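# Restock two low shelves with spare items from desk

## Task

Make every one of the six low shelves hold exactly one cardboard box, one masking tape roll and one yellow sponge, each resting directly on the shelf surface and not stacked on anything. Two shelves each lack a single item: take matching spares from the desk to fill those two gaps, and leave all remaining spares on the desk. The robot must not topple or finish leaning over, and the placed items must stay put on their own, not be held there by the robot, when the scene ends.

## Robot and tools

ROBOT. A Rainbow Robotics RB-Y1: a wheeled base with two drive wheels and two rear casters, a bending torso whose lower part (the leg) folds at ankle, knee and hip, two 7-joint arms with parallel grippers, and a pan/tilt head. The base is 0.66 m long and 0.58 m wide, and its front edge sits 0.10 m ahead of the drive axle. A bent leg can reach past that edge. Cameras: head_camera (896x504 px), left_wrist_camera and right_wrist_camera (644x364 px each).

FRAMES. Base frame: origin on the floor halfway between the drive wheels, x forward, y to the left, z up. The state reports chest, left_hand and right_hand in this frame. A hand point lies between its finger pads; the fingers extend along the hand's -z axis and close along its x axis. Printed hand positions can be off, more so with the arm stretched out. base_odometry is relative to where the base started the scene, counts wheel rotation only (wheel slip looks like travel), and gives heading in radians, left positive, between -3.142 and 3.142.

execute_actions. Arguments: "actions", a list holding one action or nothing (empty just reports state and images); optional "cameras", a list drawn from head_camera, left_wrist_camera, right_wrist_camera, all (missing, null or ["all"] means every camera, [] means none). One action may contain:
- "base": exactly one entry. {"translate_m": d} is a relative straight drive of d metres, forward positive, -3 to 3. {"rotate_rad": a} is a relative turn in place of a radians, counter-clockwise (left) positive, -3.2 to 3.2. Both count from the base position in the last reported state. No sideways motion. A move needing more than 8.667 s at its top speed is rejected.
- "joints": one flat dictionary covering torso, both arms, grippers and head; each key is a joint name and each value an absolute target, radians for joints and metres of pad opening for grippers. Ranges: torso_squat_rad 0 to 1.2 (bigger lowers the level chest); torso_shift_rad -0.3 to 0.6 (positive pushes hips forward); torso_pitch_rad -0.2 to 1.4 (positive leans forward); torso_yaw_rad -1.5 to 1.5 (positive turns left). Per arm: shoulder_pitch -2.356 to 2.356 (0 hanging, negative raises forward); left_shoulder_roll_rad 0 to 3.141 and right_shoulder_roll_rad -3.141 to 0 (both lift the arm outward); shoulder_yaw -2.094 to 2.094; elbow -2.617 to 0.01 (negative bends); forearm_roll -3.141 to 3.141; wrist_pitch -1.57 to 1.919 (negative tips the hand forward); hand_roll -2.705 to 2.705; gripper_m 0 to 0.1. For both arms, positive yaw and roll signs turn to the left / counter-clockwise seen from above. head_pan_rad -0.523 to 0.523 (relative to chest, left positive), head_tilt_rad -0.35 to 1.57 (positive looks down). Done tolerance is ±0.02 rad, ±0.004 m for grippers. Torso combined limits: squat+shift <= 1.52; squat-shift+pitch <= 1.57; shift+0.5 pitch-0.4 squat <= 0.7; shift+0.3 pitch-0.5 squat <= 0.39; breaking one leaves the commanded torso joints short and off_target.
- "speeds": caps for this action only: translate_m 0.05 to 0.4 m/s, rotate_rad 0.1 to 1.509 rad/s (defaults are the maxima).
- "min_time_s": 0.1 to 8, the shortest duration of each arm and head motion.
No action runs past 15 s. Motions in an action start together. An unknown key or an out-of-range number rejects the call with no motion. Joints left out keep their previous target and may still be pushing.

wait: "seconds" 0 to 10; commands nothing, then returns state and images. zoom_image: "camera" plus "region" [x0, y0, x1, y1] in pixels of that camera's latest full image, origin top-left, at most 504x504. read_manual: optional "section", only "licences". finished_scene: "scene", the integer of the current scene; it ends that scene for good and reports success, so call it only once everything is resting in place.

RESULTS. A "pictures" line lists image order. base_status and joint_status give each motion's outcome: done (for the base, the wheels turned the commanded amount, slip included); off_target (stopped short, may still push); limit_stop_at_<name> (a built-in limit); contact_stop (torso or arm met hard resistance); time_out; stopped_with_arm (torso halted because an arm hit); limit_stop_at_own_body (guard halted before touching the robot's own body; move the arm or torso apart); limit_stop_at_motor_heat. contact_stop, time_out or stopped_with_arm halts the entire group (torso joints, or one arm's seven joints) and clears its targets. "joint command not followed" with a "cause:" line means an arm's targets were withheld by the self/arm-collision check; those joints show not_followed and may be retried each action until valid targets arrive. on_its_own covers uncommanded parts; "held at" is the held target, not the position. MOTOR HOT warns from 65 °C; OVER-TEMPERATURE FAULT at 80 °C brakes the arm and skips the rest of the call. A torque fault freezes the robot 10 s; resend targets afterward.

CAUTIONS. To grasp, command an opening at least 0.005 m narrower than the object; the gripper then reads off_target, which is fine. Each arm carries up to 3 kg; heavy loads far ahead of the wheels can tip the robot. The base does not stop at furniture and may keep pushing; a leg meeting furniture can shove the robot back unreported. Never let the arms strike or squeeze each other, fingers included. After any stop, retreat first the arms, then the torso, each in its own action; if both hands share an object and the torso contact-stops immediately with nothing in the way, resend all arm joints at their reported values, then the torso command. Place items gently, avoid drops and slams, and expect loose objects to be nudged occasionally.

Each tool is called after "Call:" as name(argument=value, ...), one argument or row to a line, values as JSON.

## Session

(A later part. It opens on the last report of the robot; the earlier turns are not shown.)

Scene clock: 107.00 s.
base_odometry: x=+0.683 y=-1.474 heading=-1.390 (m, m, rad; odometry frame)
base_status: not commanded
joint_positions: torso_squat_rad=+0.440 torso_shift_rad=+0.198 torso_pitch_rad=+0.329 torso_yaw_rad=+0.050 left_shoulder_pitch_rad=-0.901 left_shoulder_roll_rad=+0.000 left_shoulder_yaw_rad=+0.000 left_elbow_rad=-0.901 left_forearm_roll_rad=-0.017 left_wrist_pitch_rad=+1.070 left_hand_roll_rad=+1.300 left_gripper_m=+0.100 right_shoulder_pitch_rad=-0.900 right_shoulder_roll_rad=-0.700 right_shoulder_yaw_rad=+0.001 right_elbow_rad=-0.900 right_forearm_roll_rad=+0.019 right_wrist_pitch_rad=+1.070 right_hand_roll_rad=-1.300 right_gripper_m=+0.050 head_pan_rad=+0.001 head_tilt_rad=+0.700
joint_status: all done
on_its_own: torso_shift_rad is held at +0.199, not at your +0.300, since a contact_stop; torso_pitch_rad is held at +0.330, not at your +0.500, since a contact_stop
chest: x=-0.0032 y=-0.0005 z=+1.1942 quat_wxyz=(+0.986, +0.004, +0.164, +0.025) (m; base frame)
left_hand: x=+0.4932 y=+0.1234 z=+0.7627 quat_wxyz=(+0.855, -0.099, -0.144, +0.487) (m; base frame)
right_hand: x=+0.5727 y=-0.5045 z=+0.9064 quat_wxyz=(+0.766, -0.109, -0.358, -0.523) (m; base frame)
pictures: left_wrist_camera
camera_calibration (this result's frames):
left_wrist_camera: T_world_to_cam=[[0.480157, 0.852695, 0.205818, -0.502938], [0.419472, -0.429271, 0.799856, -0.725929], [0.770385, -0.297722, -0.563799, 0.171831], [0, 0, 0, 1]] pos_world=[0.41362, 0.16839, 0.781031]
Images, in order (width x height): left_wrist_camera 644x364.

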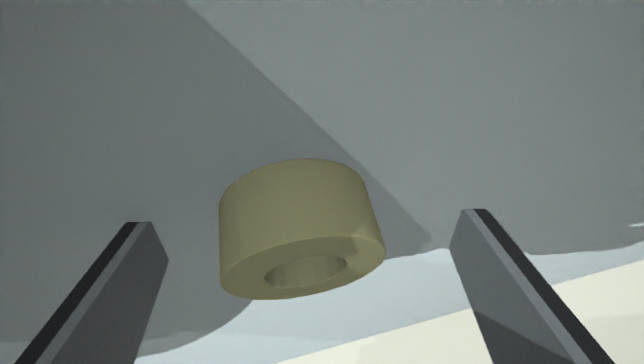

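Call:
execute_actions(
  actions=[
    {"joints":{"left_gripper_m":0.03}},
  ],
  cameras=[],
)

Call:
execute_actions(
  actions=[
    {"joints":{"torso_squat_rad":0.3,"head_tilt_rad":0.4}},
  ],
  cameras=[],
)

Call:
execute_actions(
  actions=[
    {"base":{"translate_m":-0.6}},
  ],
  cameras=[],
)

Call:
execute_actions(
  actions=[
    {"base":{"rotate_rad":1.856}},
  ],
  cameras=[],
)

Call:
execute_actions(
  actions=[
    {"base":{"translate_m":1.29},"joints":{"torso_squat_rad":0.6,"head_tilt_rad":0.7}},
  ],
  cameras=["head_camera","left_wrist_camera"],
)

Scene clock: 120.50 s.
base_odometry: x=+0.683 y=-1.474 heading=-1.390 (m, m, rad; odometry frame)
base_status: not commanded
joint_positions: torso_squat_rad=+0.440 torso_shift_rad=+0.199 torso_pitch_rad=+0.329 torso_yaw_rad=+0.050 left_shoulder_pitch_rad=-0.900 left_shoulder_roll_rad=+0.000 left_shoulder_yaw_rad=+0.000 left_elbow_rad=-0.900 left_forearm_roll_rad=-0.017 left_wrist_pitch_rad=+1.070 left_hand_roll_rad=+1.300 left_gripper_m=+0.050 right_shoulder_pitch_rad=-0.900 right_shoulder_roll_rad=-0.700 right_shoulder_yaw_rad=+0.001 right_elbow_rad=-0.900 right_forearm_roll_rad=+0.019 right_wrist_pitch_rad=+1.070 right_hand_roll_rad=-1.300 right_gripper_m=+0.050 head_pan_rad=+0.001 head_tilt_rad=+0.700
joint_status: left_gripper_m off_target (ended at +0.050, target +0.030)
on_its_own: torso_shift_rad is held at +0.199, not at your +0.300, since a contact_stop; torso_pitch_rad is held at +0.330, not at your +0.500, since a contact_stop
chest: x=-0.0029 y=-0.0005 z=+1.1941 quat_wxyz=(+0.986, +0.004, +0.164, +0.025) (m; base frame)
left_hand: x=+0.4926 y=+0.1237 z=+0.7617 quat_wxyz=(+0.856, -0.098, -0.143, +0.488) (m; base frame)
right_hand: x=+0.5728 y=-0.5045 z=+0.9060 quat_wxyz=(+0.766, -0.110, -0.358, -0.523) (m; base frame)
pictures: none
No camera images: the call's "cameras" was empty. Leave "cameras" out to get every camera's image.

Scene clock: 121.77 s.
base_odometry: x=+0.683 y=-1.474 heading=-1.390 (m, m, rad; odometry frame)
base_status: not commanded
joint_positions: torso_squat_rad=+0.300 torso_shift_rad=+0.199 torso_pitch_rad=+0.330 torso_yaw_rad=+0.050 left_shoulder_pitch_rad=-0.900 left_shoulder_roll_rad=+0.000 left_shoulder_yaw_rad=+0.000 left_elbow_rad=-0.900 left_forearm_roll_rad=-0.017 left_wrist_pitch_rad=+1.070 left_hand_roll_rad=+1.300 left_gripper_m=+0.050 right_shoulder_pitch_rad=-0.900 right_shoulder_roll_rad=-0.700 right_shoulder_yaw_rad=+0.001 right_elbow_rad=-0.900 right_forearm_roll_rad=+0.019 right_wrist_pitch_rad=+1.070 right_hand_roll_rad=-1.300 right_gripper_m=+0.050 head_pan_rad=+0.001 head_tilt_rad=+0.400
joint_status: all done
on_its_own: torso_shift_rad is held at +0.199, not at your +0.300, since a contact_stop; torso_pitch_rad is held at +0.330, not at your +0.500, since a contact_stop
chest: x=+0.0043 y=-0.0005 z=+1.2288 quat_wxyz=(+0.986, +0.004, +0.164, +0.025) (m; base frame)
left_hand: x=+0.4995 y=+0.1237 z=+0.7960 quat_wxyz=(+0.856, -0.098, -0.143, +0.488) (m; base frame)
right_hand: x=+0.5799 y=-0.5045 z=+0.9404 quat_wxyz=(+0.766, -0.110, -0.358, -0.523) (m; base frame)
pictures: none
No camera images: the call's "cameras" was empty. Leave "cameras" out to get every camera's image.

Scene clock: 125.07 s.
base_odometry: x=+0.575 y=-0.884 heading=-1.388 (m, m, rad; odometry frame)
base_status: done
joint_positions: torso_squat_rad=+0.300 torso_shift_rad=+0.199 torso_pitch_rad=+0.330 torso_yaw_rad=+0.050 left_shoulder_pitch_rad=-0.900 left_shoulder_roll_rad=+0.000 left_shoulder_yaw_rad=+0.000 left_elbow_rad=-0.900 left_forearm_roll_rad=-0.017 left_wrist_pitch_rad=+1.070 left_hand_roll_rad=+1.300 left_gripper_m=+0.050 right_shoulder_pitch_rad=-0.900 right_shoulder_roll_rad=-0.700 right_shoulder_yaw_rad=+0.001 right_elbow_rad=-0.900 right_forearm_roll_rad=+0.019 right_wrist_pitch_rad=+1.070 right_hand_roll_rad=-1.300 right_gripper_m=+0.050 head_pan_rad=+0.001 head_tilt_rad=+0.400
joint_status: not commanded
on_its_own: torso_shift_rad is held at +0.199, not at your +0.300, since a contact_stop; torso_pitch_rad is held at +0.330, not at your +0.500, since a contact_stop
chest: x=+0.0043 y=-0.0005 z=+1.2288 quat_wxyz=(+0.986, +0.004, +0.164, +0.025) (m; base frame)
left_hand: x=+0.4993 y=+0.1237 z=+0.7959 quat_wxyz=(+0.856, -0.098, -0.143, +0.488) (m; base frame)
right_hand: x=+0.5798 y=-0.5046 z=+0.9405 quat_wxyz=(+0.766, -0.110, -0.358, -0.523) (m; base frame)
pictures: none
No camera images: the call's "cameras" was empty. Leave "cameras" out to get every camera's image.

Scene clock: 129.27 s.
base_odometry: x=+0.575 y=-0.884 heading=+0.467 (m, m, rad; odometry frame)
base_status: done
joint_positions: torso_squat_rad=+0.300 torso_shift_rad=+0.199 torso_pitch_rad=+0.330 torso_yaw_rad=+0.050 left_shoulder_pitch_rad=-0.900 left_shoulder_roll_rad=+0.000 left_shoulder_yaw_rad=+0.000 left_elbow_rad=-0.900 left_forearm_roll_rad=-0.017 left_wrist_pitch_rad=+1.070 left_hand_roll_rad=+1.300 left_gripper_m=+0.050 right_shoulder_pitch_rad=-0.900 right_shoulder_roll_rad=-0.700 right_shoulder_yaw_rad=+0.001 right_elbow_rad=-0.900 right_forearm_roll_rad=+0.019 right_wrist_pitch_rad=+1.070 right_hand_roll_rad=-1.300 right_gripper_m=+0.050 head_pan_rad=+0.001 head_tilt_rad=+0.400
joint_status: not commanded
on_its_own: torso_shift_rad is held at +0.199, not at your +0.300, since a contact_stop; torso_pitch_rad is held at +0.330, not at your +0.500, since a contact_stop
chest: x=+0.0042 y=-0.0005 z=+1.2288 quat_wxyz=(+0.986, +0.004, +0.164, +0.025) (m; base frame)
left_hand: x=+0.4993 y=+0.1237 z=+0.7959 quat_wxyz=(+0.856, -0.098, -0.143, +0.488) (m; base frame)
right_hand: x=+0.5798 y=-0.5047 z=+0.9405 quat_wxyz=(+0.766, -0.110, -0.358, -0.523) (m; base frame)
pictures: none
No camera images: the call's "cameras" was empty. Leave "cameras" out to get every camera's image.

Scene clock: 142.87 s.
TORQUE FAULT: right_wrist_pitch_rad reached its load limit. The robot stopped for 10 seconds, dropped its targets and accepts commands again. The stop added 8.9 s to the call and to motion_time.
base_odometry: x=+1.671 y=-0.331 heading=+0.465 (m, m, rad; odometry frame)
base_status: translate_m torque_fault (by the wheels' count: +1.227 of +1.290)
joint_positions: torso_squat_rad=+0.600 torso_shift_rad=+0.197 torso_pitch_rad=+0.328 torso_yaw_rad=+0.049 left_shoulder_pitch_rad=-0.900 left_shoulder_roll_rad=+0.000 left_shoulder_yaw_rad=+0.000 left_elbow_rad=-0.900 left_forearm_roll_rad=-0.018 left_wrist_pitch_rad=+1.070 left_hand_roll_rad=+1.300 left_gripper_m=+0.050 right_shoulder_pitch_rad=-0.887 right_shoulder_roll_rad=-0.691 right_shoulder_yaw_rad=+0.002 right_elbow_rad=-0.894 right_forearm_roll_rad=+0.017 right_wrist_pitch_rad=+1.157 right_hand_roll_rad=-1.300 right_gripper_m=+0.049 head_pan_rad=+0.001 head_tilt_rad=+0.700
joint_status: all done
on_its_own: torso_shift_rad is held at +0.199, not at your +0.300, since a contact_stop; torso_pitch_rad is held at +0.330, not at your +0.500, since a contact_stop
chest: x=-0.0151 y=-0.0001 z=+1.1398 quat_wxyz=(+0.986, +0.004, +0.163, +0.024) (m; base frame)
left_hand: x=+0.4811 y=+0.1236 z=+0.7079 quat_wxyz=(+0.856, -0.099, -0.144, +0.487) (m; base frame)
right_hand: x=+0.5352 y=-0.5073 z=+0.8346 quat_wxyz=(+0.767, -0.138, -0.318, -0.540) (m; base frame)
pictures: head_camera, left_wrist_camera
camera_calibration (this result's frames):
head_camera: T_world_to_cam=[[0.0185107, -0.999522, -0.0247742, 0.0385914], [-0.836054, -0.00188464, -0.548644, 0.838779], [0.548335, 0.0308683, -0.835689, 1.00283], [0, 0, 0, 1]] pos_world=[0.150666, 0.00919815, 1.2992]
left_wrist_camera: T_world_to_cam=[[0.480699, 0.852535, 0.205214, -0.485774], [0.420278, -0.429389, 0.799369, -0.67693], [0.769607, -0.298009, -0.564709, 0.151326], [0, 0, 0, 1]] pos_world=[0.401548, 0.16857, 0.72626]
Images, in order (width x height): head_camera 896x504, left_wrist_camera 644x364.

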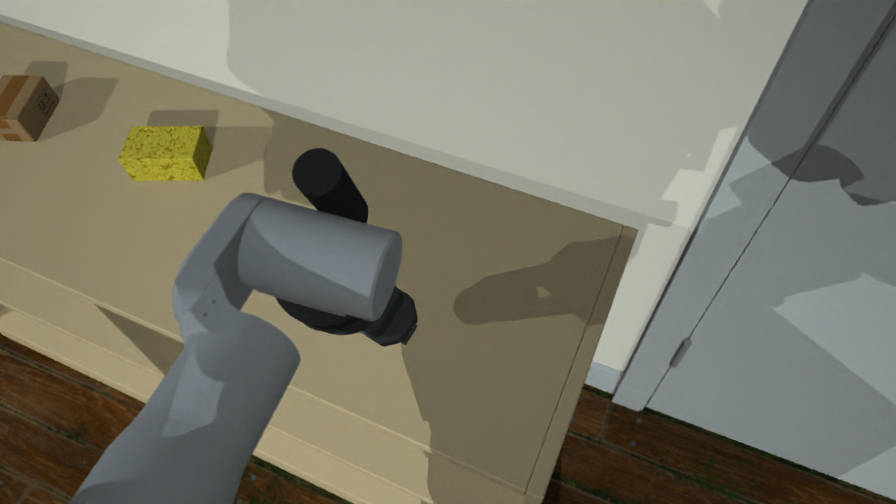

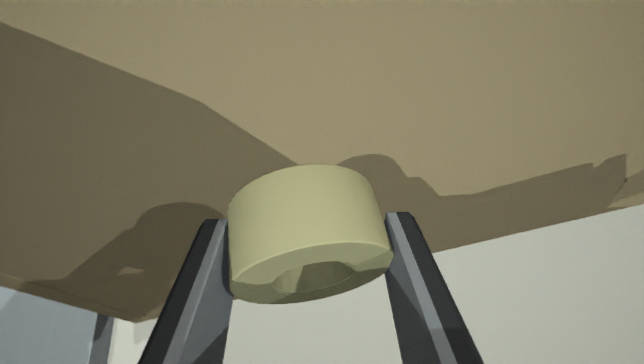

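Right hand hit the door. Retract it, then lower.

Call:
execute_actions(
  actions=[
    {"joints":{"right_shoulder_pitch_rad":-0.4,"right_gripper_m":0.03,"left_gripper_m":0.03}},
  ],
  cameras=["right_wrist_camera"],
)

Call:
execute_actions(
  actions=[
    {"joints":{"torso_squat_rad":0.72}},
  ],
  cameras=["left_wrist_camera"],
)

Scene clock: 152.93 s.
TORQUE FAULT: right_wrist_pitch_rad reached its load limit. The robot stopped for 10 seconds, dropped its targets and accepts commands again. The robot was already stopped when this call's commands were due to start, so it ran none of them. The stop added 4.7 s to the call and to motion_time.
base_odometry: x=+1.671 y=-0.331 heading=+0.466 (m, m, rad; odometry frame)
base_status: not commanded
joint_positions: torso_squat_rad=+0.600 torso_shift_rad=+0.198 torso_pitch_rad=+0.329 torso_yaw_rad=+0.049 left_shoulder_pitch_rad=-0.900 left_shoulder_roll_rad=+0.000 left_shoulder_yaw_rad=+0.000 left_elbow_rad=-0.900 left_forearm_roll_rad=-0.018 left_wrist_pitch_rad=+1.070 left_hand_roll_rad=+1.300 left_gripper_m=+0.050 right_shoulder_pitch_rad=-0.882 right_shoulder_roll_rad=-0.689 right_shoulder_yaw_rad=+0.003 right_elbow_rad=-0.891 right_forearm_roll_rad=+0.016 right_wrist_pitch_rad=+1.160 right_hand_roll_rad=-1.301 right_gripper_m=+0.049 head_pan_rad=+0.001 head_tilt_rad=+0.700
joint_status: left_gripper_m not_run; right_shoulder_pitch_rad not_run; right_gripper_m not_run
on_its_own: torso_shift_rad is held at +0.199, not at your +0.300, since a contact_stop; torso_pitch_rad is held at +0.330, not at your +0.500, since a contact_stop; right_shoulder_pitch_rad is held at -0.887, not at your -0.400, since a torque_fault; right_wrist_pitch_rad is held at +1.157, not at your +1.070, since a torque_fault
chest: x=-0.0145 y=-0.0003 z=+1.1397 quat_wxyz=(+0.986, +0.004, +0.164, +0.024) (m; base frame)
left_hand: x=+0.4812 y=+0.1237 z=+0.7073 quat_wxyz=(+0.856, -0.098, -0.143, +0.488) (m; base frame)
right_hand: x=+0.5323 y=-0.5075 z=+0.8300 quat_wxyz=(+0.768, -0.141, -0.313, -0.541) (m; base frame)
pictures: right_wrist_camera
camera_calibration (this result's frames):
right_wrist_camera: T_world_to_cam=[[-0.238029, 0.761199, -0.603256, 1.01382], [0.512188, 0.626101, 0.587929, -0.405874], [0.825231, -0.169037, -0.538907, 0.00911027], [0, 0, 0, 1]] pos_world=[0.441685, -0.516063, 0.85513]
Images, in order (width x height): right_wrist_camera 644x364.

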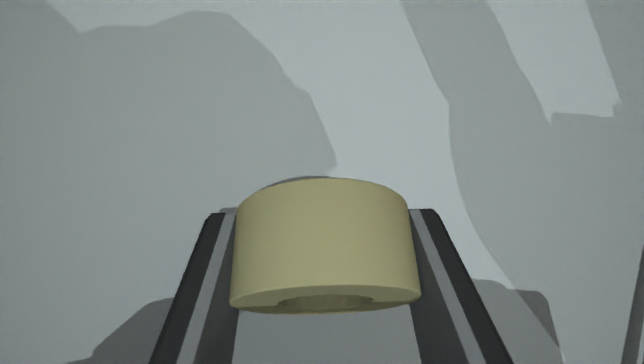

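not run: a stop came earlier in this reply.

Call:
execute_actions(
  actions=[
    {"joints":{"right_shoulder_pitch_rad":-0.4,"right_gripper_m":0.03,"left_gripper_m":0.03}},
  ],
  cameras=[],
)

Call:
execute_actions(
  actions=[
    {"joints":{"torso_squat_rad":0.72}},
  ],
  cameras=["left_wrist_camera"],
)

Scene clock: 159.73 s.
base_odometry: x=+1.671 y=-0.331 heading=+0.466 (m, m, rad; odometry frame)
base_status: not commanded
joint_positions: torso_squat_rad=+0.600 torso_shift_rad=+0.199 torso_pitch_rad=+0.330 torso_yaw_rad=+0.050 left_shoulder_pitch_rad=-0.900 left_shoulder_roll_rad=+0.000 left_shoulder_yaw_rad=+0.000 left_elbow_rad=-0.900 left_forearm_roll_rad=-0.018 left_wrist_pitch_rad=+1.070 left_hand_roll_rad=+1.300 left_gripper_m=+0.050 right_shoulder_pitch_rad=-0.400 right_shoulder_roll_rad=-0.691 right_shoulder_yaw_rad=+0.002 right_elbow_rad=-0.894 right_forearm_roll_rad=+0.016 right_wrist_pitch_rad=+1.157 right_hand_roll_rad=-1.301 right_gripper_m=+0.049 head_pan_rad=+0.001 head_tilt_rad=+0.700
joint_status: left_gripper_m off_target (ended at +0.050, target +0.030); right_gripper_m off_target (ended at +0.049, target +0.030); the others done
on_its_own: torso_shift_rad is held at +0.199, not at your +0.300, since a contact_stop; torso_pitch_rad is held at +0.330, not at your +0.500, since a contact_stop; right_wrist_pitch_rad is held at +1.157, not at your +1.070, since a torque_fault
chest: x=-0.0137 y=-0.0005 z=+1.1396 quat_wxyz=(+0.986, +0.004, +0.164, +0.025) (m; base frame)
left_hand: x=+0.4814 y=+0.1238 z=+0.7067 quat_wxyz=(+0.856, -0.098, -0.143, +0.488) (m; base frame)
right_hand: x=+0.2730 y=-0.6006 z=+0.6804 quat_wxyz=(+0.771, -0.309, -0.144, -0.537) (m; base frame)
pictures: none
No camera images: the call's "cameras" was empty. Leave "cameras" out to get every camera's image.

Scene clock: 160.90 s.
base_odometry: x=+1.671 y=-0.331 heading=+0.466 (m, m, rad; odometry frame)
base_status: not commanded
joint_positions: torso_squat_rad=+0.720 torso_shift_rad=+0.199 torso_pitch_rad=+0.330 torso_yaw_rad=+0.050 left_shoulder_pitch_rad=-0.900 left_shoulder_roll_rad=+0.000 left_shoulder_yaw_rad=+0.000 left_elbow_rad=-0.900 left_forearm_roll_rad=-0.018 left_wrist_pitch_rad=+1.070 left_hand_roll_rad=+1.300 left_gripper_m=+0.050 right_shoulder_pitch_rad=-0.400 right_shoulder_roll_rad=-0.691 right_shoulder_yaw_rad=+0.002 right_elbow_rad=-0.894 right_forearm_roll_rad=+0.016 right_wrist_pitch_rad=+1.157 right_hand_roll_rad=-1.301 right_gripper_m=+0.049 head_pan_rad=+0.001 head_tilt_rad=+0.700
joint_status: all done
on_its_own: torso_shift_rad is held at +0.199, not at your +0.300, since a contact_stop; torso_pitch_rad is held at +0.330, not at your +0.500, since a contact_stop; right_wrist_pitch_rad is held at +1.157, not at your +1.070, since a torque_fault
chest: x=-0.0239 y=-0.0004 z=+1.0892 quat_wxyz=(+0.986, +0.004, +0.164, +0.025) (m; base frame)
left_hand: x=+0.4713 y=+0.1239 z=+0.6563 quat_wxyz=(+0.856, -0.098, -0.143, +0.488) (m; base frame)
right_hand: x=+0.2629 y=-0.6006 z=+0.6300 quat_wxyz=(+0.771, -0.309, -0.144, -0.537) (m; base frame)
pictures: left_wrist_camera
camera_calibration (this result's frames):
left_wrist_camera: T_world_to_cam=[[0.480345, 0.852848, 0.20474, -0.4703], [0.422248, -0.429463, 0.79829, -0.631693], [0.768749, -0.297004, -0.566404, 0.131239], [0, 0, 0, 1]] pos_world=[0.391748, 0.168784, 0.674898]
Images, in order (width x height): left_wrist_camera 644x364.

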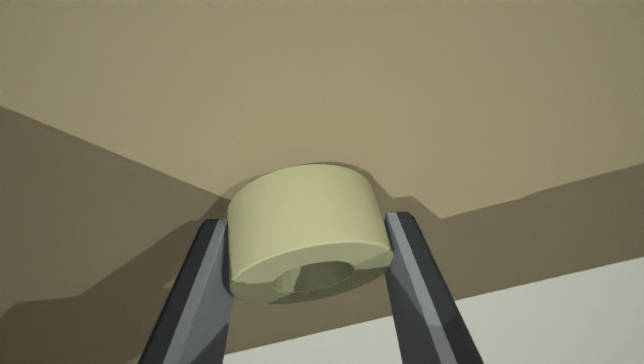

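Call:
execute_actions(
  actions=[
    {"joints":{"torso_squat_rad":0.75}},
  ],
  cameras=["left_wrist_camera"],
)

Scene clock: 164.70 s.
base_odometry: x=+1.671 y=-0.331 heading=+0.466 (m, m, rad; odometry frame)
base_status: not commanded
joint_positions: torso_squat_rad=+0.750 torso_shift_rad=+0.198 torso_pitch_rad=+0.327 torso_yaw_rad=+0.050 left_shoulder_pitch_rad=-0.904 left_shoulder_roll_rad=+0.001 left_shoulder_yaw_rad=+0.000 left_elbow_rad=-0.904 left_forearm_roll_rad=-0.018 left_wrist_pitch_rad=+1.070 left_hand_roll_rad=+1.300 left_gripper_m=+0.051 right_shoulder_pitch_rad=-0.400 right_shoulder_roll_rad=-0.692 right_shoulder_yaw_rad=+0.002 right_elbow_rad=-0.894 right_forearm_roll_rad=+0.016 right_wrist_pitch_rad=+1.157 right_hand_roll_rad=-1.301 right_gripper_m=+0.049 head_pan_rad=+0.001 head_tilt_rad=+0.700
joint_status: all done
on_its_own: torso_shift_rad is held at +0.199, not at your +0.300, since a contact_stop; torso_pitch_rad is held at +0.330, not at your +0.500, since a contact_stop; right_wrist_pitch_rad is held at +1.157, not at your +1.070, since a torque_fault
chest: x=-0.0280 y=-0.0005 z=+1.0756 quat_wxyz=(+0.986, +0.004, +0.163, +0.025) (m; base frame)
left_hand: x=+0.4713 y=+0.1232 z=+0.6472 quat_wxyz=(+0.855, -0.101, -0.147, +0.487) (m; base frame)
right_hand: x=+0.2602 y=-0.6004 z=+0.6171 quat_wxyz=(+0.771, -0.308, -0.145, -0.538) (m; base frame)
pictures: left_wrist_camera
camera_calibration (this result's frames):
left_wrist_camera: T_world_to_cam=[[0.479177, 0.85241, 0.209251, -0.470208], [0.413552, -0.429545, 0.802786, -0.623504], [0.774186, -0.298141, -0.558344, 0.118268], [0, 0, 0, 1]] pos_world=[0.391603, 0.168247, 0.664967]
Images, in order (width x height): left_wrist_camera 644x364.

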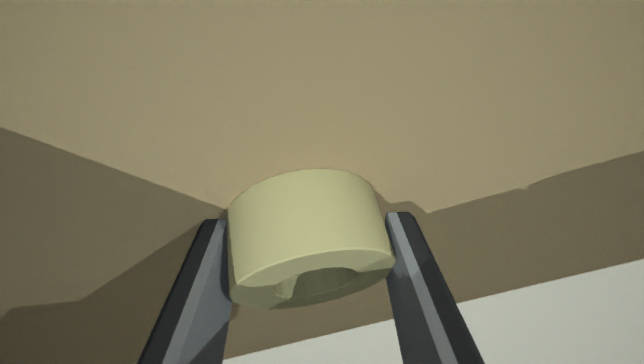

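Call:
execute_actions(
  actions=[
    {"joints":{"left_gripper_m":0.1}},
  ],
  cameras=[],
)

Call:
execute_actions(
  actions=[
    {"joints":{"torso_squat_rad":0.6}},
  ],
  cameras=[],
)

Call:
execute_actions(
  actions=[
    {"base":{"translate_m":-0.5},"joints":{"head_tilt_rad":0.2}},
  ],
  cameras=["head_camera"],
)

Call:
execute_actions(
  actions=[
    {"base":{"rotate_rad":2.01},"joints":{"left_shoulder_pitch_rad":-0.3,"left_shoulder_roll_rad":0.3,"left_elbow_rad":-0.3,"left_wrist_pitch_rad":0}},
  ],
  cameras=[],
)

Call:
execute_actions(
  actions=[
    {"base":{"translate_m":3.0},"joints":{"right_shoulder_pitch_rad":-0.9,"right_shoulder_roll_rad":0,"right_elbow_rad":-0.9,"right_wrist_pitch_rad":1.07}},
  ],
  cameras=[],
)

Call:
execute_actions(
  actions=[
    {"base":{"rotate_rad":0.8}},
  ],
  cameras=["head_camera"],
)

Scene clock: 182.10 s.
base_odometry: x=+1.671 y=-0.331 heading=+0.466 (m, m, rad; odometry frame)
base_status: not commanded
joint_positions: torso_squat_rad=+0.750 torso_shift_rad=+0.198 torso_pitch_rad=+0.327 torso_yaw_rad=+0.051 left_shoulder_pitch_rad=-0.908 left_shoulder_roll_rad=+0.006 left_shoulder_yaw_rad=+0.002 left_elbow_rad=-0.906 left_forearm_roll_rad=-0.019 left_wrist_pitch_rad=+1.068 left_hand_roll_rad=+1.300 left_gripper_m=+0.097 right_shoulder_pitch_rad=-0.400 right_shoulder_roll_rad=-0.692 right_shoulder_yaw_rad=+0.002 right_elbow_rad=-0.894 right_forearm_roll_rad=+0.016 right_wrist_pitch_rad=+1.157 right_hand_roll_rad=-1.301 right_gripper_m=+0.049 head_pan_rad=+0.001 head_tilt_rad=+0.700
joint_status: all done
on_its_own: torso_shift_rad is held at +0.199, not at your +0.300, since a contact_stop; torso_pitch_rad is held at +0.330, not at your +0.500, since a contact_stop; right_wrist_pitch_rad is held at +1.157, not at your +1.070, since a torque_fault
chest: x=-0.0280 y=-0.0004 z=+1.0756 quat_wxyz=(+0.986, +0.004, +0.163, +0.025) (m; base frame)
left_hand: x=+0.4750 y=+0.1265 z=+0.6503 quat_wxyz=(+0.854, -0.101, -0.152, +0.487) (m; base frame)
right_hand: x=+0.2605 y=-0.6003 z=+0.6171 quat_wxyz=(+0.771, -0.308, -0.145, -0.538) (m; base frame)
pictures: none
No camera images: the call's "cameras" was empty. Leave "cameras" out to get every camera's image.

Scene clock: 183.40 s.
base_odometry: x=+1.671 y=-0.331 heading=+0.466 (m, m, rad; odometry frame)
base_status: not commanded
joint_positions: torso_squat_rad=+0.600 torso_shift_rad=+0.199 torso_pitch_rad=+0.330 torso_yaw_rad=+0.050 left_shoulder_pitch_rad=-0.900 left_shoulder_roll_rad=+0.000 left_shoulder_yaw_rad=+0.000 left_elbow_rad=-0.900 left_forearm_roll_rad=-0.018 left_wrist_pitch_rad=+1.070 left_hand_roll_rad=+1.300 left_gripper_m=+0.100 right_shoulder_pitch_rad=-0.400 right_shoulder_roll_rad=-0.692 right_shoulder_yaw_rad=+0.002 right_elbow_rad=-0.894 right_forearm_roll_rad=+0.017 right_wrist_pitch_rad=+1.157 right_hand_roll_rad=-1.301 right_gripper_m=+0.049 head_pan_rad=+0.001 head_tilt_rad=+0.700
joint_status: all done
on_its_own: torso_shift_rad is held at +0.199, not at your +0.300, since a contact_stop; torso_pitch_rad is held at +0.330, not at your +0.500, since a contact_stop; right_wrist_pitch_rad is held at +1.157, not at your +1.070, since a torque_fault
chest: x=-0.0137 y=-0.0004 z=+1.1396 quat_wxyz=(+0.986, +0.004, +0.164, +0.025) (m; base frame)
left_hand: x=+0.4817 y=+0.1242 z=+0.7069 quat_wxyz=(+0.855, -0.098, -0.143, +0.488) (m; base frame)
right_hand: x=+0.2732 y=-0.6006 z=+0.6805 quat_wxyz=(+0.772, -0.309, -0.144, -0.537) (m; base frame)
pictures: none
No camera images: the call's "cameras" was empty. Leave "cameras" out to get every camera's image.

Scene clock: 186.20 s.
base_odometry: x=+1.225 y=-0.555 heading=+0.465 (m, m, rad; odometry frame)
base_status: done
joint_positions: torso_squat_rad=+0.600 torso_shift_rad=+0.199 torso_pitch_rad=+0.330 torso_yaw_rad=+0.050 left_shoulder_pitch_rad=-0.900 left_shoulder_roll_rad=+0.000 left_shoulder_yaw_rad=+0.000 left_elbow_rad=-0.900 left_forearm_roll_rad=-0.018 left_wrist_pitch_rad=+1.070 left_hand_roll_rad=+1.300 left_gripper_m=+0.100 right_shoulder_pitch_rad=-0.400 right_shoulder_roll_rad=-0.692 right_shoulder_yaw_rad=+0.002 right_elbow_rad=-0.894 right_forearm_roll_rad=+0.017 right_wrist_pitch_rad=+1.157 right_hand_roll_rad=-1.301 right_gripper_m=+0.049 head_pan_rad=+0.001 head_tilt_rad=+0.200
joint_status: all done
on_its_own: torso_shift_rad is held at +0.199, not at your +0.300, since a contact_stop; torso_pitch_rad is held at +0.330, not at your +0.500, since a contact_stop; right_wrist_pitch_rad is held at +1.157, not at your +1.070, since a torque_fault
chest: x=-0.0137 y=-0.0004 z=+1.1396 quat_wxyz=(+0.986, +0.004, +0.164, +0.025) (m; base frame)
left_hand: x=+0.4815 y=+0.1241 z=+0.7068 quat_wxyz=(+0.855, -0.098, -0.143, +0.488) (m; base frame)
right_hand: x=+0.2732 y=-0.6006 z=+0.6806 quat_wxyz=(+0.771, -0.309, -0.144, -0.537) (m; base frame)
pictures: head_camera
camera_calibration (this result's frames):
head_camera: T_world_to_cam=[[0.0269821, -0.998913, -0.0380058, 0.0550097], [-0.472741, 0.0207485, -0.880957, 1.25309], [0.880788, 0.041737, -0.471667, 0.496584], [0, 0, 0, 1]] pos_world=[0.153515, 0.00822435, 1.34023]
Images, in order (width x height): head_camera 896x504.

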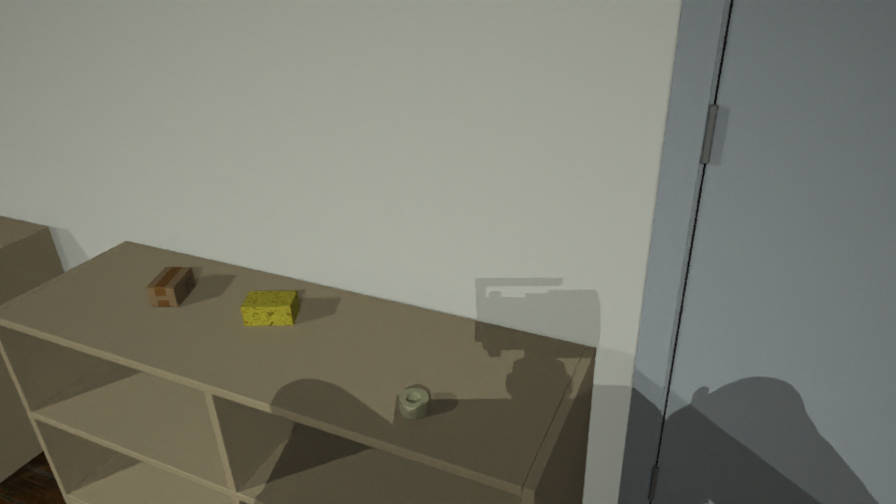

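Scene clock: 190.53 s.
base_odometry: x=+1.225 y=-0.555 heading=+2.475 (m, m, rad; odometry frame)
base_status: done
joint_positions: torso_squat_rad=+0.600 torso_shift_rad=+0.199 torso_pitch_rad=+0.330 torso_yaw_rad=+0.050 left_shoulder_pitch_rad=-0.300 left_shoulder_roll_rad=+0.300 left_shoulder_yaw_rad=+0.000 left_elbow_rad=-0.300 left_forearm_roll_rad=-0.017 left_wrist_pitch_rad=+0.000 left_hand_roll_rad=+1.300 left_gripper_m=+0.100 right_shoulder_pitch_rad=-0.400 right_shoulder_roll_rad=-0.692 right_shoulder_yaw_rad=+0.002 right_elbow_rad=-0.894 right_forearm_roll_rad=+0.017 right_wrist_pitch_rad=+1.157 right_hand_roll_rad=-1.301 right_gripper_m=+0.049 head_pan_rad=+0.001 head_tilt_rad=+0.200
joint_status: all done
on_its_own: torso_shift_rad is held at +0.199, not at your +0.300, since a contact_stop; torso_pitch_rad is held at +0.330, not at your +0.500, since a contact_stop; right_wrist_pitch_rad is held at +1.157, not at your +1.070, since a torque_fault
chest: x=-0.0138 y=-0.0004 z=+1.1396 quat_wxyz=(+0.986, +0.004, +0.164, +0.025) (m; base frame)
left_hand: x=+0.1237 y=+0.4330 z=+0.4958 quat_wxyz=(+0.816, +0.038, -0.188, +0.545) (m; base frame)
right_hand: x=+0.2732 y=-0.6007 z=+0.6806 quat_wxyz=(+0.771, -0.309, -0.144, -0.537) (m; base frame)
pictures: none
No camera images: the call's "cameras" was empty. Leave "cameras" out to get every camera's image.

Scene clock: 199.57 s.
base_odometry: x=-1.133 y=+1.300 heading=+2.475 (m, m, rad; odometry frame)
base_status: done
joint_positions: torso_squat_rad=+0.600 torso_shift_rad=+0.199 torso_pitch_rad=+0.330 torso_yaw_rad=+0.050 left_shoulder_pitch_rad=-0.300 left_shoulder_roll_rad=+0.300 left_shoulder_yaw_rad=+0.000 left_elbow_rad=-0.300 left_forearm_roll_rad=-0.017 left_wrist_pitch_rad=+0.000 left_hand_roll_rad=+1.300 left_gripper_m=+0.100 right_shoulder_pitch_rad=-0.900 right_shoulder_roll_rad=+0.000 right_shoulder_yaw_rad=+0.002 right_elbow_rad=-0.900 right_forearm_roll_rad=+0.017 right_wrist_pitch_rad=+1.070 right_hand_roll_rad=-1.301 right_gripper_m=+0.049 head_pan_rad=+0.001 head_tilt_rad=+0.200
joint_status: all done
on_its_own: torso_shift_rad is held at +0.199, not at your +0.300, since a contact_stop; torso_pitch_rad is held at +0.330, not at your +0.500, since a contact_stop
chest: x=-0.0137 y=-0.0004 z=+1.1396 quat_wxyz=(+0.986, +0.004, +0.164, +0.025) (m; base frame)
left_hand: x=+0.1239 y=+0.4329 z=+0.4958 quat_wxyz=(+0.816, +0.038, -0.188, +0.545) (m; base frame)
right_hand: x=+0.4902 y=-0.0621 z=+0.7038 quat_wxyz=(+0.876, +0.119, -0.130, -0.448) (m; base frame)
pictures: none
No camera images: the call's "cameras" was empty. Leave "cameras" out to get every camera's image.

Scene clock: 202.43 s.
base_odometry: x=-1.133 y=+1.300 heading=-3.009 (m, m, rad; odometry frame)
base_status: done
joint_positions: torso_squat_rad=+0.600 torso_shift_rad=+0.199 torso_pitch_rad=+0.330 torso_yaw_rad=+0.050 left_shoulder_pitch_rad=-0.300 left_shoulder_roll_rad=+0.300 left_shoulder_yaw_rad=+0.000 left_elbow_rad=-0.300 left_forearm_roll_rad=-0.017 left_wrist_pitch_rad=+0.000 left_hand_roll_rad=+1.300 left_gripper_m=+0.100 right_shoulder_pitch_rad=-0.900 right_shoulder_roll_rad=+0.000 right_shoulder_yaw_rad=+0.002 right_elbow_rad=-0.900 right_forearm_roll_rad=+0.017 right_wrist_pitch_rad=+1.070 right_hand_roll_rad=-1.301 right_gripper_m=+0.049 head_pan_rad=+0.001 head_tilt_rad=+0.200
joint_status: not commanded
on_its_own: torso_shift_rad is held at +0.199, not at your +0.300, since a contact_stop; torso_pitch_rad is held at +0.330, not at your +0.500, since a contact_stop
chest: x=-0.0137 y=-0.0004 z=+1.1396 quat_wxyz=(+0.986, +0.004, +0.164, +0.025) (m; base frame)
left_hand: x=+0.1239 y=+0.4329 z=+0.4958 quat_wxyz=(+0.816, +0.038, -0.188, +0.545) (m; base frame)
right_hand: x=+0.4902 y=-0.0622 z=+0.7038 quat_wxyz=(+0.876, +0.119, -0.130, -0.448) (m; base frame)
pictures: head_camera
camera_calibration (this result's frames):
head_camera: T_world_to_cam=[[0.0269899, -0.998914, -0.0379756, 0.0549689], [-0.4728, 0.0207153, -0.880926, 1.25307], [0.880756, 0.0417309, -0.471727, 0.496614], [0, 0, 0, 1]] pos_world=[0.153571, 0.00822729, 1.34021]
Images, in order (width x height): head_camera 896x504.

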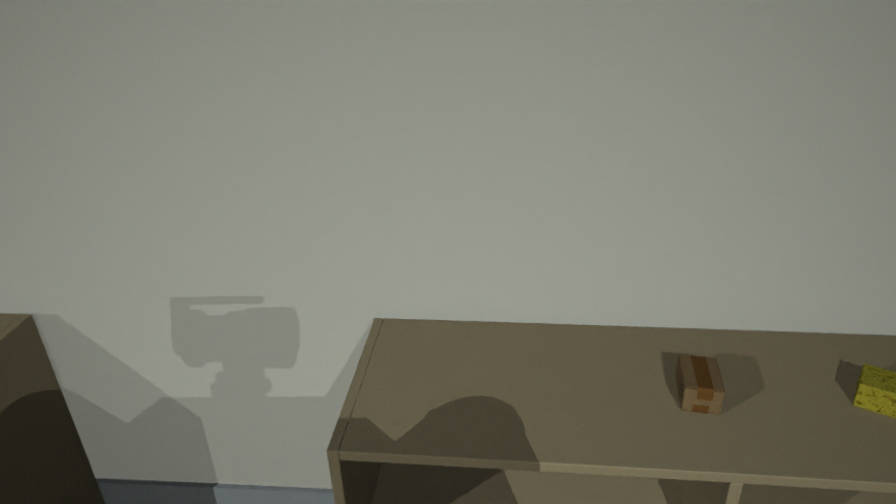

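Call:
execute_actions(
  actions=[
    {"base":{"translate_m":0.54}},
  ],
  cameras=[],
)

Call:
execute_actions(
  actions=[
    {"joints":{"torso_squat_rad":0.74}},
  ],
  cameras=[],
)

Call:
execute_actions(
  actions=[
    {"joints":{"right_gripper_m":0.1}},
  ],
  cameras=["right_wrist_camera"],
)

Call:
execute_actions(
  actions=[
    {"joints":{"torso_squat_rad":0.6}},
  ],
  cameras=[],
)

Call:
execute_actions(
  actions=[
    {"base":{"translate_m":-0.4}},
  ],
  cameras=["head_camera"],
)

Scene clock: 213.17 s.
base_odometry: x=-1.668 y=+1.228 heading=-3.009 (m, m, rad; odometry frame)
base_status: done
joint_positions: torso_squat_rad=+0.600 torso_shift_rad=+0.199 torso_pitch_rad=+0.330 torso_yaw_rad=+0.050 left_shoulder_pitch_rad=-0.300 left_shoulder_roll_rad=+0.300 left_shoulder_yaw_rad=+0.000 left_elbow_rad=-0.300 left_forearm_roll_rad=-0.017 left_wrist_pitch_rad=+0.000 left_hand_roll_rad=+1.300 left_gripper_m=+0.100 right_shoulder_pitch_rad=-0.900 right_shoulder_roll_rad=+0.000 right_shoulder_yaw_rad=+0.002 right_elbow_rad=-0.900 right_forearm_roll_rad=+0.017 right_wrist_pitch_rad=+1.070 right_hand_roll_rad=-1.301 right_gripper_m=+0.049 head_pan_rad=+0.001 head_tilt_rad=+0.200
joint_status: not commanded
on_its_own: torso_shift_rad is held at +0.199, not at your +0.300, since a contact_stop; torso_pitch_rad is held at +0.330, not at your +0.500, since a contact_stop
chest: x=-0.0137 y=-0.0004 z=+1.1396 quat_wxyz=(+0.986, +0.004, +0.164, +0.025) (m; base frame)
left_hand: x=+0.1239 y=+0.4329 z=+0.4958 quat_wxyz=(+0.816, +0.038, -0.188, +0.545) (m; base frame)
right_hand: x=+0.4902 y=-0.0622 z=+0.7038 quat_wxyz=(+0.876, +0.119, -0.130, -0.448) (m; base frame)
pictures: none
No camera images: the call's "cameras" was empty. Leave "cameras" out to get every camera's image.

Scene clock: 214.43 s.
base_odometry: x=-1.668 y=+1.228 heading=-3.009 (m, m, rad; odometry frame)
base_status: not commanded
joint_positions: torso_squat_rad=+0.740 torso_shift_rad=+0.199 torso_pitch_rad=+0.330 torso_yaw_rad=+0.050 left_shoulder_pitch_rad=-0.300 left_shoulder_roll_rad=+0.300 left_shoulder_yaw_rad=+0.000 left_elbow_rad=-0.300 left_forearm_roll_rad=-0.017 left_wrist_pitch_rad=+0.000 left_hand_roll_rad=+1.300 left_gripper_m=+0.100 right_shoulder_pitch_rad=-0.900 right_shoulder_roll_rad=+0.000 right_shoulder_yaw_rad=+0.002 right_elbow_rad=-0.900 right_forearm_roll_rad=+0.017 right_wrist_pitch_rad=+1.070 right_hand_roll_rad=-1.301 right_gripper_m=+0.049 head_pan_rad=+0.001 head_tilt_rad=+0.200
joint_status: all done
on_its_own: torso_shift_rad is held at +0.199, not at your +0.300, since a contact_stop; torso_pitch_rad is held at +0.330, not at your +0.500, since a contact_stop
chest: x=-0.0258 y=-0.0004 z=+1.0800 quat_wxyz=(+0.986, +0.004, +0.164, +0.025) (m; base frame)
left_hand: x=+0.1120 y=+0.4329 z=+0.4362 quat_wxyz=(+0.816, +0.038, -0.188, +0.545) (m; base frame)
right_hand: x=+0.4782 y=-0.0622 z=+0.6443 quat_wxyz=(+0.876, +0.119, -0.130, -0.448) (m; base frame)
pictures: none
No camera images: the call's "cameras" was empty. Leave "cameras" out to get every camera's image.

Scene clock: 215.63 s.
base_odometry: x=-1.668 y=+1.228 heading=-3.009 (m, m, rad; odometry frame)
base_status: not commanded
joint_positions: torso_squat_rad=+0.740 torso_shift_rad=+0.199 torso_pitch_rad=+0.329 torso_yaw_rad=+0.050 left_shoulder_pitch_rad=-0.300 left_shoulder_roll_rad=+0.300 left_shoulder_yaw_rad=+0.000 left_elbow_rad=-0.300 left_forearm_roll_rad=-0.017 left_wrist_pitch_rad=+0.000 left_hand_roll_rad=+1.300 left_gripper_m=+0.100 right_shoulder_pitch_rad=-0.902 right_shoulder_roll_rad=-0.001 right_shoulder_yaw_rad=+0.002 right_elbow_rad=-0.901 right_forearm_roll_rad=+0.017 right_wrist_pitch_rad=+1.070 right_hand_roll_rad=-1.301 right_gripper_m=+0.100 head_pan_rad=+0.001 head_tilt_rad=+0.200
joint_status: all done
on_its_own: torso_shift_rad is held at +0.199, not at your +0.300, since a contact_stop; torso_pitch_rad is held at +0.330, not at your +0.500, since a contact_stop
chest: x=-0.0259 y=-0.0004 z=+1.0800 quat_wxyz=(+0.986, +0.004, +0.164, +0.025) (m; base frame)
left_hand: x=+0.1120 y=+0.4329 z=+0.4363 quat_wxyz=(+0.816, +0.038, -0.188, +0.545) (m; base frame)
right_hand: x=+0.4794 y=-0.0625 z=+0.6455 quat_wxyz=(+0.876, +0.120, -0.132, -0.448) (m; base frame)
pictures: right_wrist_camera
camera_calibration (this result's frames):
right_wrist_camera: T_world_to_cam=[[-0.581106, 0.809037, -0.088174, 0.386155], [0.384614, 0.368495, 0.846335, -0.670682], [0.717208, 0.457898, -0.525302, 0.110705], [0, 0, 0, 1]] pos_world=[0.402952, -0.115962, 0.659824]
Images, in order (width x height): right_wrist_camera 644x364.

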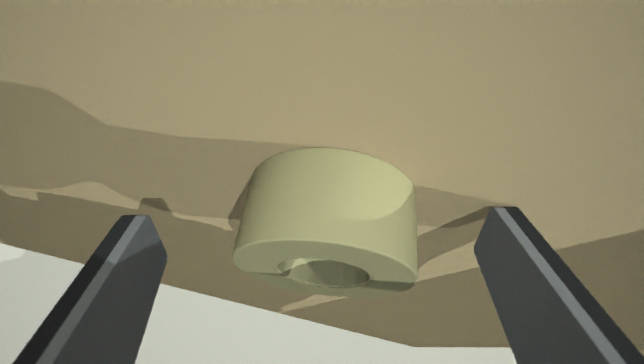

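Scene clock: 216.90 s.
base_odometry: x=-1.668 y=+1.228 heading=-3.009 (m, m, rad; odometry frame)
base_status: not commanded
joint_positions: torso_squat_rad=+0.600 torso_shift_rad=+0.199 torso_pitch_rad=+0.330 torso_yaw_rad=+0.050 left_shoulder_pitch_rad=-0.300 left_shoulder_roll_rad=+0.300 left_shoulder_yaw_rad=+0.000 left_elbow_rad=-0.300 left_forearm_roll_rad=-0.017 left_wrist_pitch_rad=+0.000 left_hand_roll_rad=+1.300 left_gripper_m=+0.100 right_shoulder_pitch_rad=-0.900 right_shoulder_roll_rad=+0.000 right_shoulder_yaw_rad=+0.002 right_elbow_rad=-0.900 right_forearm_roll_rad=+0.017 right_wrist_pitch_rad=+1.070 right_hand_roll_rad=-1.301 right_gripper_m=+0.100 head_pan_rad=+0.001 head_tilt_rad=+0.200
joint_status: all done
on_its_own: torso_shift_rad is held at +0.199, not at your +0.300, since a contact_stop; torso_pitch_rad is held at +0.330, not at your +0.500, since a contact_stop
chest: x=-0.0137 y=-0.0004 z=+1.1396 quat_wxyz=(+0.986, +0.004, +0.164, +0.025) (m; base frame)
left_hand: x=+0.1240 y=+0.4329 z=+0.4958 quat_wxyz=(+0.816, +0.038, -0.188, +0.545) (m; base frame)
right_hand: x=+0.4904 y=-0.0624 z=+0.7039 quat_wxyz=(+0.876, +0.119, -0.130, -0.449) (m; base frame)
pictures: none
No camera images: the call's "cameras" was empty. Leave "cameras" out to get every camera's image.

Scene clock: 219.63 s.
base_odometry: x=-1.272 y=+1.281 heading=-3.008 (m, m, rad; odometry frame)
base_status: done
joint_positions: torso_squat_rad=+0.600 torso_shift_rad=+0.199 torso_pitch_rad=+0.330 torso_yaw_rad=+0.050 left_shoulder_pitch_rad=-0.300 left_shoulder_roll_rad=+0.300 left_shoulder_yaw_rad=+0.000 left_elbow_rad=-0.300 left_forearm_roll_rad=-0.017 left_wrist_pitch_rad=+0.000 left_hand_roll_rad=+1.300 left_gripper_m=+0.100 right_shoulder_pitch_rad=-0.900 right_shoulder_roll_rad=+0.000 right_shoulder_yaw_rad=+0.002 right_elbow_rad=-0.900 right_forearm_roll_rad=+0.017 right_wrist_pitch_rad=+1.070 right_hand_roll_rad=-1.301 right_gripper_m=+0.100 head_pan_rad=+0.001 head_tilt_rad=+0.200
joint_status: not commanded
on_its_own: torso_shift_rad is held at +0.199, not at your +0.300, since a contact_stop; torso_pitch_rad is held at +0.330, not at your +0.500, since a contact_stop
chest: x=-0.0138 y=-0.0004 z=+1.1396 quat_wxyz=(+0.986, +0.004, +0.164, +0.025) (m; base frame)
left_hand: x=+0.1239 y=+0.4329 z=+0.4958 quat_wxyz=(+0.816, +0.038, -0.188, +0.545) (m; base frame)
right_hand: x=+0.4902 y=-0.0624 z=+0.7039 quat_wxyz=(+0.876, +0.119, -0.130, -0.449) (m; base frame)
pictures: head_camera
camera_calibration (this result's frames):
head_camera: T_world_to_cam=[[0.0269316, -0.998917, -0.0379501, 0.0549412], [-0.472673, 0.0207264, -0.880994, 1.25312], [0.880826, 0.0416646, -0.471603, 0.496536], [0, 0, 0, 1]] pos_world=[0.153475, 0.00822101, 1.34025]
Images, in order (width x height): head_camera 896x504.

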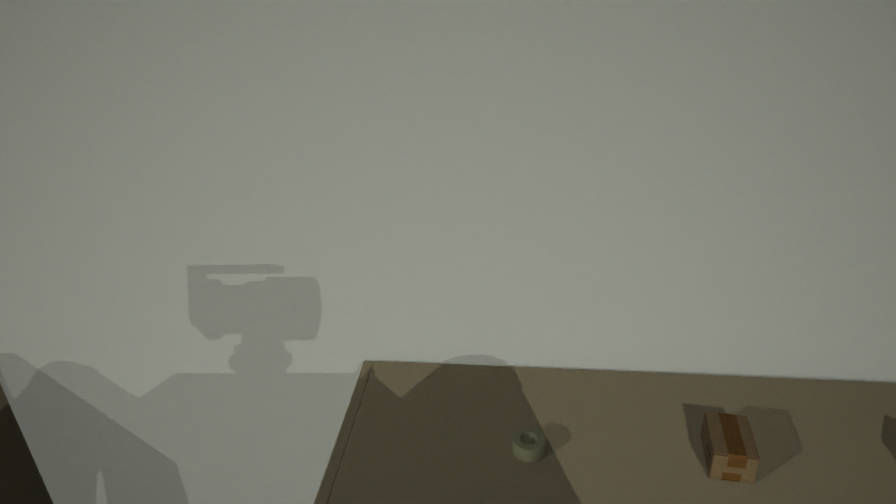

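Call:
finished_scene(
  scene=1,
)

The scene is finished: the task was done.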